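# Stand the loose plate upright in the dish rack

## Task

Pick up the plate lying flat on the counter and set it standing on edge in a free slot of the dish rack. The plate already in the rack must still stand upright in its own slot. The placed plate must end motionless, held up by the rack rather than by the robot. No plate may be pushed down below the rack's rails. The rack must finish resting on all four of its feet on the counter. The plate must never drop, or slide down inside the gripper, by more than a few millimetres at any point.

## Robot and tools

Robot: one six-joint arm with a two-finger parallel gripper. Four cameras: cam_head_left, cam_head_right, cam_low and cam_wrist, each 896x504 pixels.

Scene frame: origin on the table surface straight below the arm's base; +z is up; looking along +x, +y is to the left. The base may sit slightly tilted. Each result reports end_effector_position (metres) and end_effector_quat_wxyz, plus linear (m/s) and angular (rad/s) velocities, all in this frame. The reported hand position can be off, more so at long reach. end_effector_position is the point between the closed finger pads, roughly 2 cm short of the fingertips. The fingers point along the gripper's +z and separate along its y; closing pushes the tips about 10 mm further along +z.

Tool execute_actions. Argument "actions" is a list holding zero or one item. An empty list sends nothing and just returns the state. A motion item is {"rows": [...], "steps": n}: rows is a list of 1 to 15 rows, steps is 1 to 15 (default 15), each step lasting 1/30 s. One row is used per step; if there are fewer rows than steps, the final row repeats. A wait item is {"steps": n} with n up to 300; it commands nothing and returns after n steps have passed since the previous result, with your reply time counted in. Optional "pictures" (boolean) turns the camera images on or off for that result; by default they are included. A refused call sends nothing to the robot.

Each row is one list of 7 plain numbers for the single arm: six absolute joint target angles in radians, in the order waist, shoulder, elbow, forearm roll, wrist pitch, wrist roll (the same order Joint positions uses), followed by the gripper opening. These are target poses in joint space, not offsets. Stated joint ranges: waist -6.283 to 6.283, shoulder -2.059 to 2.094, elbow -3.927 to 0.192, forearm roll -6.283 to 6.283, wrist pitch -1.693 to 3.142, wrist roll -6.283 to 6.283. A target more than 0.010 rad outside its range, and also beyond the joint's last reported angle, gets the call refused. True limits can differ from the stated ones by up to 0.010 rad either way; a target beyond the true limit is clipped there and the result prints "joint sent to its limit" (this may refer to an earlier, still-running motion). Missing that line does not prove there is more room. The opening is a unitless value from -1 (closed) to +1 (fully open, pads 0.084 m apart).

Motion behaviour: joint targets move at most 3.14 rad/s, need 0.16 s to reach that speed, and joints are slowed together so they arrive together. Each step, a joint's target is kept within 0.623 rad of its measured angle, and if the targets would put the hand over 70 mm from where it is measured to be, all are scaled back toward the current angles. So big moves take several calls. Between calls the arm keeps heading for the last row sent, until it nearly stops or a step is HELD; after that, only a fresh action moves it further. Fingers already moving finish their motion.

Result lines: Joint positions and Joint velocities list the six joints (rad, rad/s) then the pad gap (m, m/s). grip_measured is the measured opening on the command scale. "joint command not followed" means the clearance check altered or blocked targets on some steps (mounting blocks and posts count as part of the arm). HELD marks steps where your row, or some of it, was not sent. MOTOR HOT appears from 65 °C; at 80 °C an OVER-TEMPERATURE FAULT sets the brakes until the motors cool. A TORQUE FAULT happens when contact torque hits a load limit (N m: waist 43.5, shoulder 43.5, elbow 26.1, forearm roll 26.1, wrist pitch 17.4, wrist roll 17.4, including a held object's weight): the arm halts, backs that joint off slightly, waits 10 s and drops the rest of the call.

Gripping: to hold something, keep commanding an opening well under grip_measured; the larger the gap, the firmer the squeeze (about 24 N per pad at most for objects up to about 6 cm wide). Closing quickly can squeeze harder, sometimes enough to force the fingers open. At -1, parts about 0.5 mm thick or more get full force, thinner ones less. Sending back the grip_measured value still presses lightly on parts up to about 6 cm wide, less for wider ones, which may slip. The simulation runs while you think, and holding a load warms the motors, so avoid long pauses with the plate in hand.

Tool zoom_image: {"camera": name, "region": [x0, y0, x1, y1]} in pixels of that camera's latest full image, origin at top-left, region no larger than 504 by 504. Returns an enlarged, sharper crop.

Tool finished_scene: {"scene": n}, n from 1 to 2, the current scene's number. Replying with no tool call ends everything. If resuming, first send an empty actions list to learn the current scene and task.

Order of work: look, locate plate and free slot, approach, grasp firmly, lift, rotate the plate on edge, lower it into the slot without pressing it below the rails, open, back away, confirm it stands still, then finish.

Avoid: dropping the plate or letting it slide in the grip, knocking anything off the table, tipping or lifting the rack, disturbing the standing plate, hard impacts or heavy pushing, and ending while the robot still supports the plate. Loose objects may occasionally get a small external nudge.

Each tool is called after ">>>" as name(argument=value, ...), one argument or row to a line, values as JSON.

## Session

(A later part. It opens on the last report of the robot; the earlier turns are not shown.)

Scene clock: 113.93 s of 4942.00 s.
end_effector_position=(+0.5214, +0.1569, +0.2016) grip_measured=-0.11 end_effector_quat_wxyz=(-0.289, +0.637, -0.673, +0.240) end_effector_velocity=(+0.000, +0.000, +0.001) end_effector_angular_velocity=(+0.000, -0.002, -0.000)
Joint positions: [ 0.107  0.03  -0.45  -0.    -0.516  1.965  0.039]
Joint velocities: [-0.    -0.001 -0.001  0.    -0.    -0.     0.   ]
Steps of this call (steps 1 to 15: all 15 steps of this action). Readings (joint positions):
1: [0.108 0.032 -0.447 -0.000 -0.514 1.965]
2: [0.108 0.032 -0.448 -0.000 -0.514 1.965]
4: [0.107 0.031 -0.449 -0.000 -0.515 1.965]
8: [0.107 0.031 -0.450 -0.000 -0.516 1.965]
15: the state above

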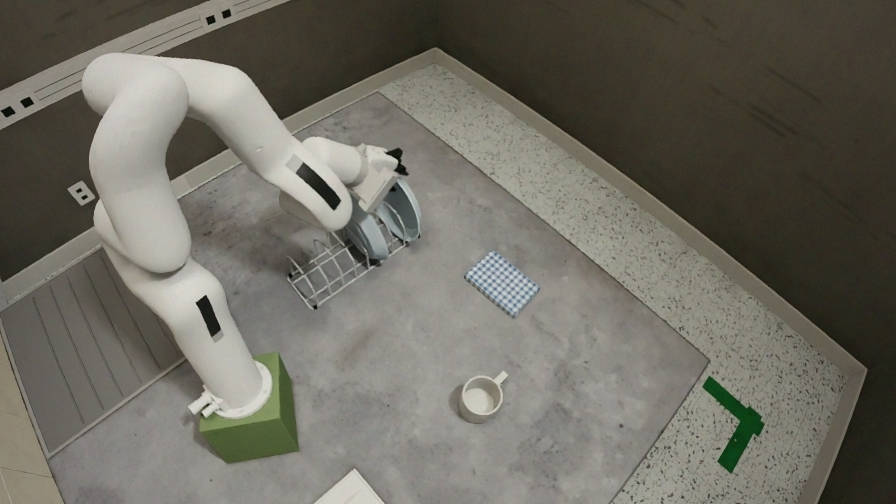

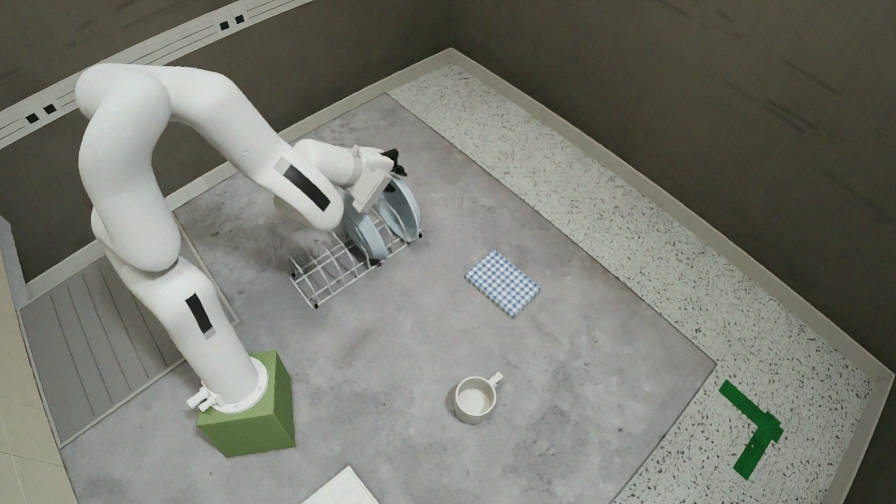

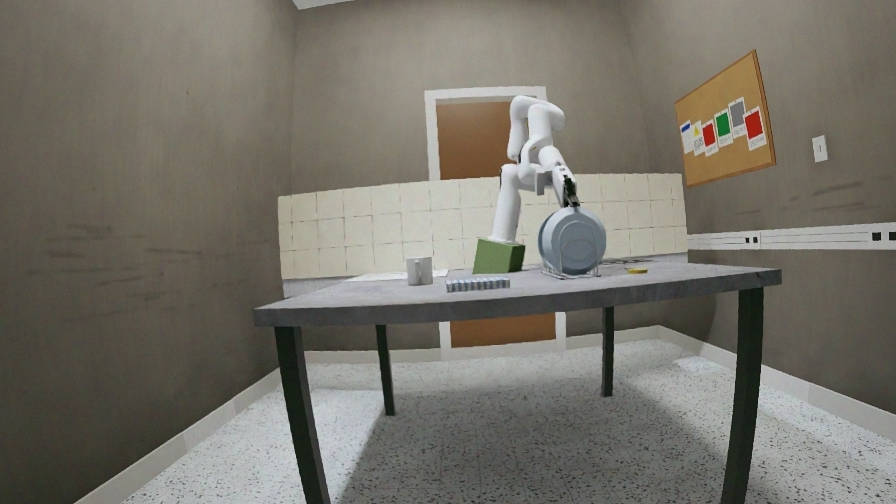

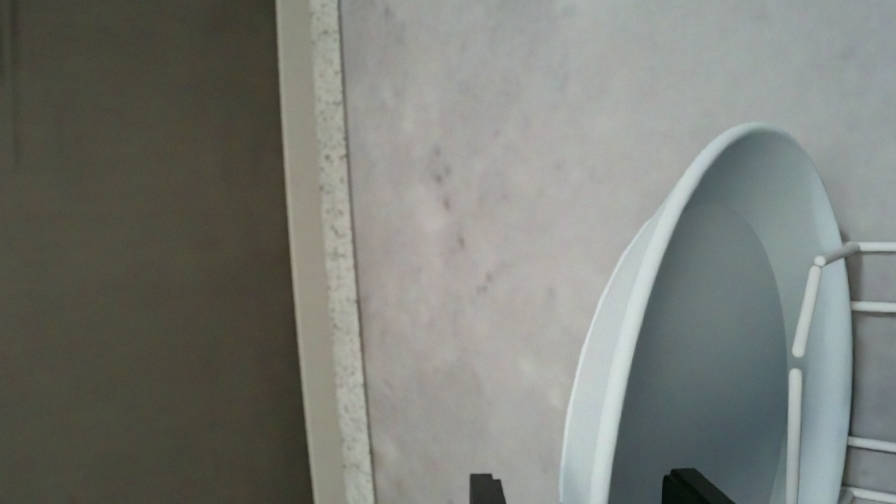

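>>> execute_actions(
  actions=[
    {"rows":[[0.107,0.015,-0.44,0,-0.511,1.965,-0.1],[0.107,-0.005,-0.428,0,-0.503,1.965,-0.1],[0.107,-0.025,-0.416,0,-0.495,1.965,-0.1],[0.107,-0.045,-0.404,0,-0.487,1.965,-0.1],[0.107,-0.065,-0.392,0,-0.479,1.965,-0.1],[0.107,-0.085,-0.38,0,-0.471,1.965,-0.1],[0.107,-0.105,-0.369,0,-0.462,1.965,-0.1],[0.107,-0.125,-0.358,0,-0.453,1.965,-0.1],[0.107,-0.145,-0.348,0,-0.443,1.965,-0.1],[0.107,-0.165,-0.34,0,-0.431,1.965,-0.1],[0.107,-0.185,-0.335,0,-0.416,1.965,-0.1],[0.107,-0.205,-0.335,0,-0.4,1.965,-0.1],[0.107,-0.225,-0.335,0,-0.385,1.965,-0.1],[0.107,-0.245,-0.34,0,-0.37,1.965,-0.1],[0.107,-0.26,-0.345,0,-0.36,1.965,-0.1]]},
  ],
  pictures=false,
)

>>> execute_actions(
  actions=[
    {"steps":20},
  ],
)

Scene clock: 117.40 s of 4942.00 s.
end_effector_position=(+0.4928, +0.1577, +0.2441) grip_measured=-0.11 end_effector_quat_wxyz=(-0.292, +0.636, -0.672, +0.242) end_effector_velocity=(+0.027, +0.045, +0.187) end_effector_angular_velocity=(+0.048, -0.178, +0.036)
Joint positions: [ 0.107 -0.213 -0.336  0.    -0.394  1.965  0.039]
Joint velocities: [-0.    -0.591 -0.032 -0.001  0.435 -0.    -0.   ]
Steps of this call (steps 1 to 15: the robot went on to your last target; steps 16 to 89: nothing new was sent; steps 90 to 104: all 15 steps of this action). Readings (joint positions):
90: [0.107 0.030 -0.450 -0.000 -0.516 1.965]
91: [0.107 0.026 -0.447 -0.000 -0.514 1.965]
93: [0.107 0.003 -0.432 -0.000 -0.505 1.965]
97: [0.107 -0.074 -0.387 0.000 -0.476 1.965]
104: the state above

Scene clock: 118.07 s of 4942.00 s.
end_effector_position=(+0.4972, +0.1625, +0.2622) grip_measured=-0.11 end_effector_quat_wxyz=(-0.301, +0.634, -0.668, +0.246) end_effector_velocity=(+0.000, +0.000, +0.001) end_effector_angular_velocity=(+0.000, -0.001, -0.000)
Joint positions: [ 0.107 -0.26  -0.345  0.    -0.36   1.965  0.039]
Joint velocities: [-0.    -0.001 -0.001 -0.     0.001  0.    -0.   ]
Steps of this call (steps 1 to 20: the robot went on to your last target). Readings (joint positions):
1: [0.107 -0.232 -0.338 0.000 -0.380 1.965]
2: [0.107 -0.248 -0.343 0.000 -0.370 1.965]
4: [0.107 -0.260 -0.348 -0.000 -0.363 1.965]
8: [0.107 -0.259 -0.344 0.000 -0.360 1.965]
20: the state above

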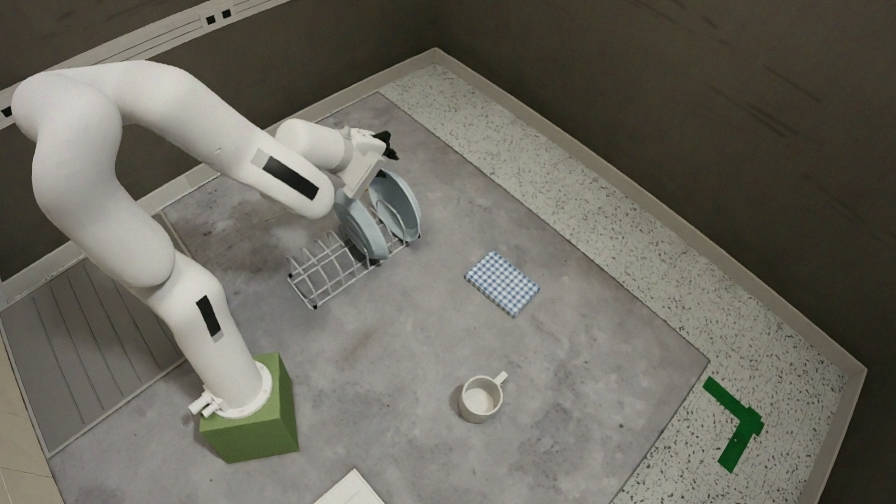

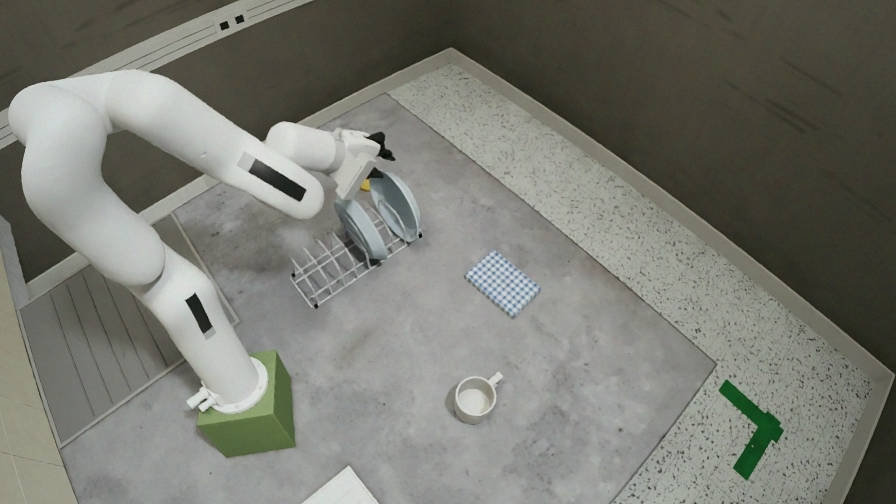

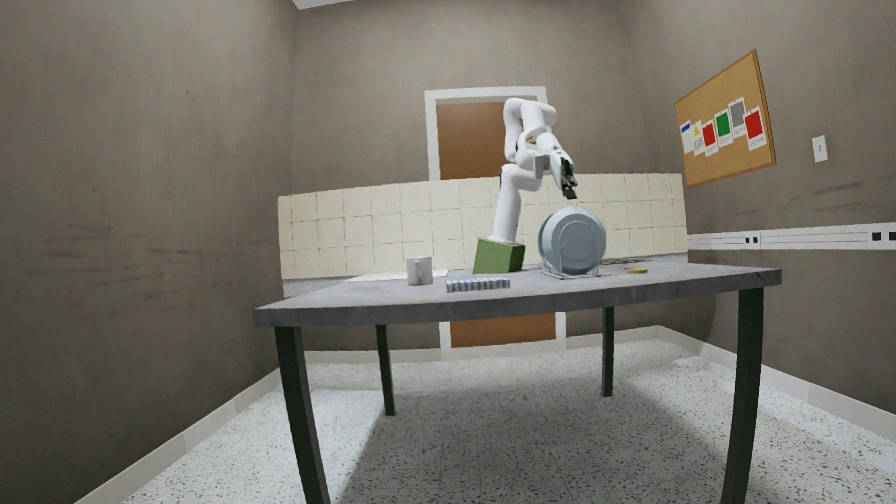

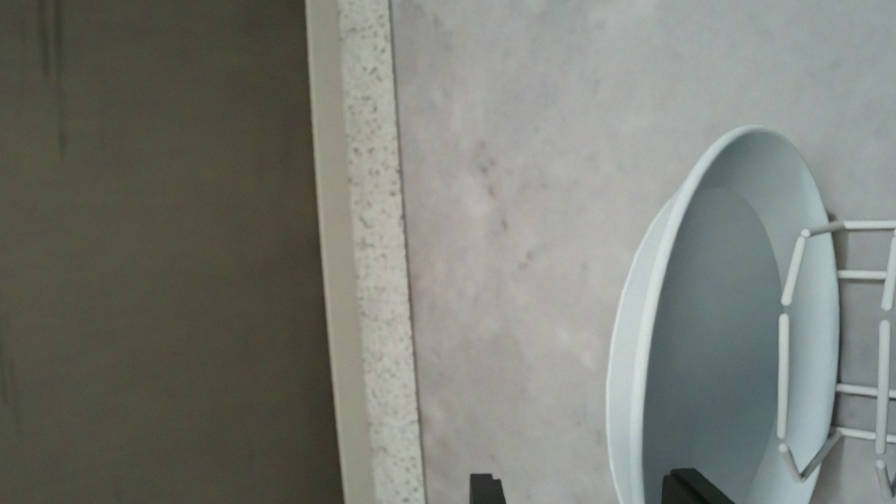

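>>> finished_scene(
  scene=2,
)

The scene is finished: the task was done.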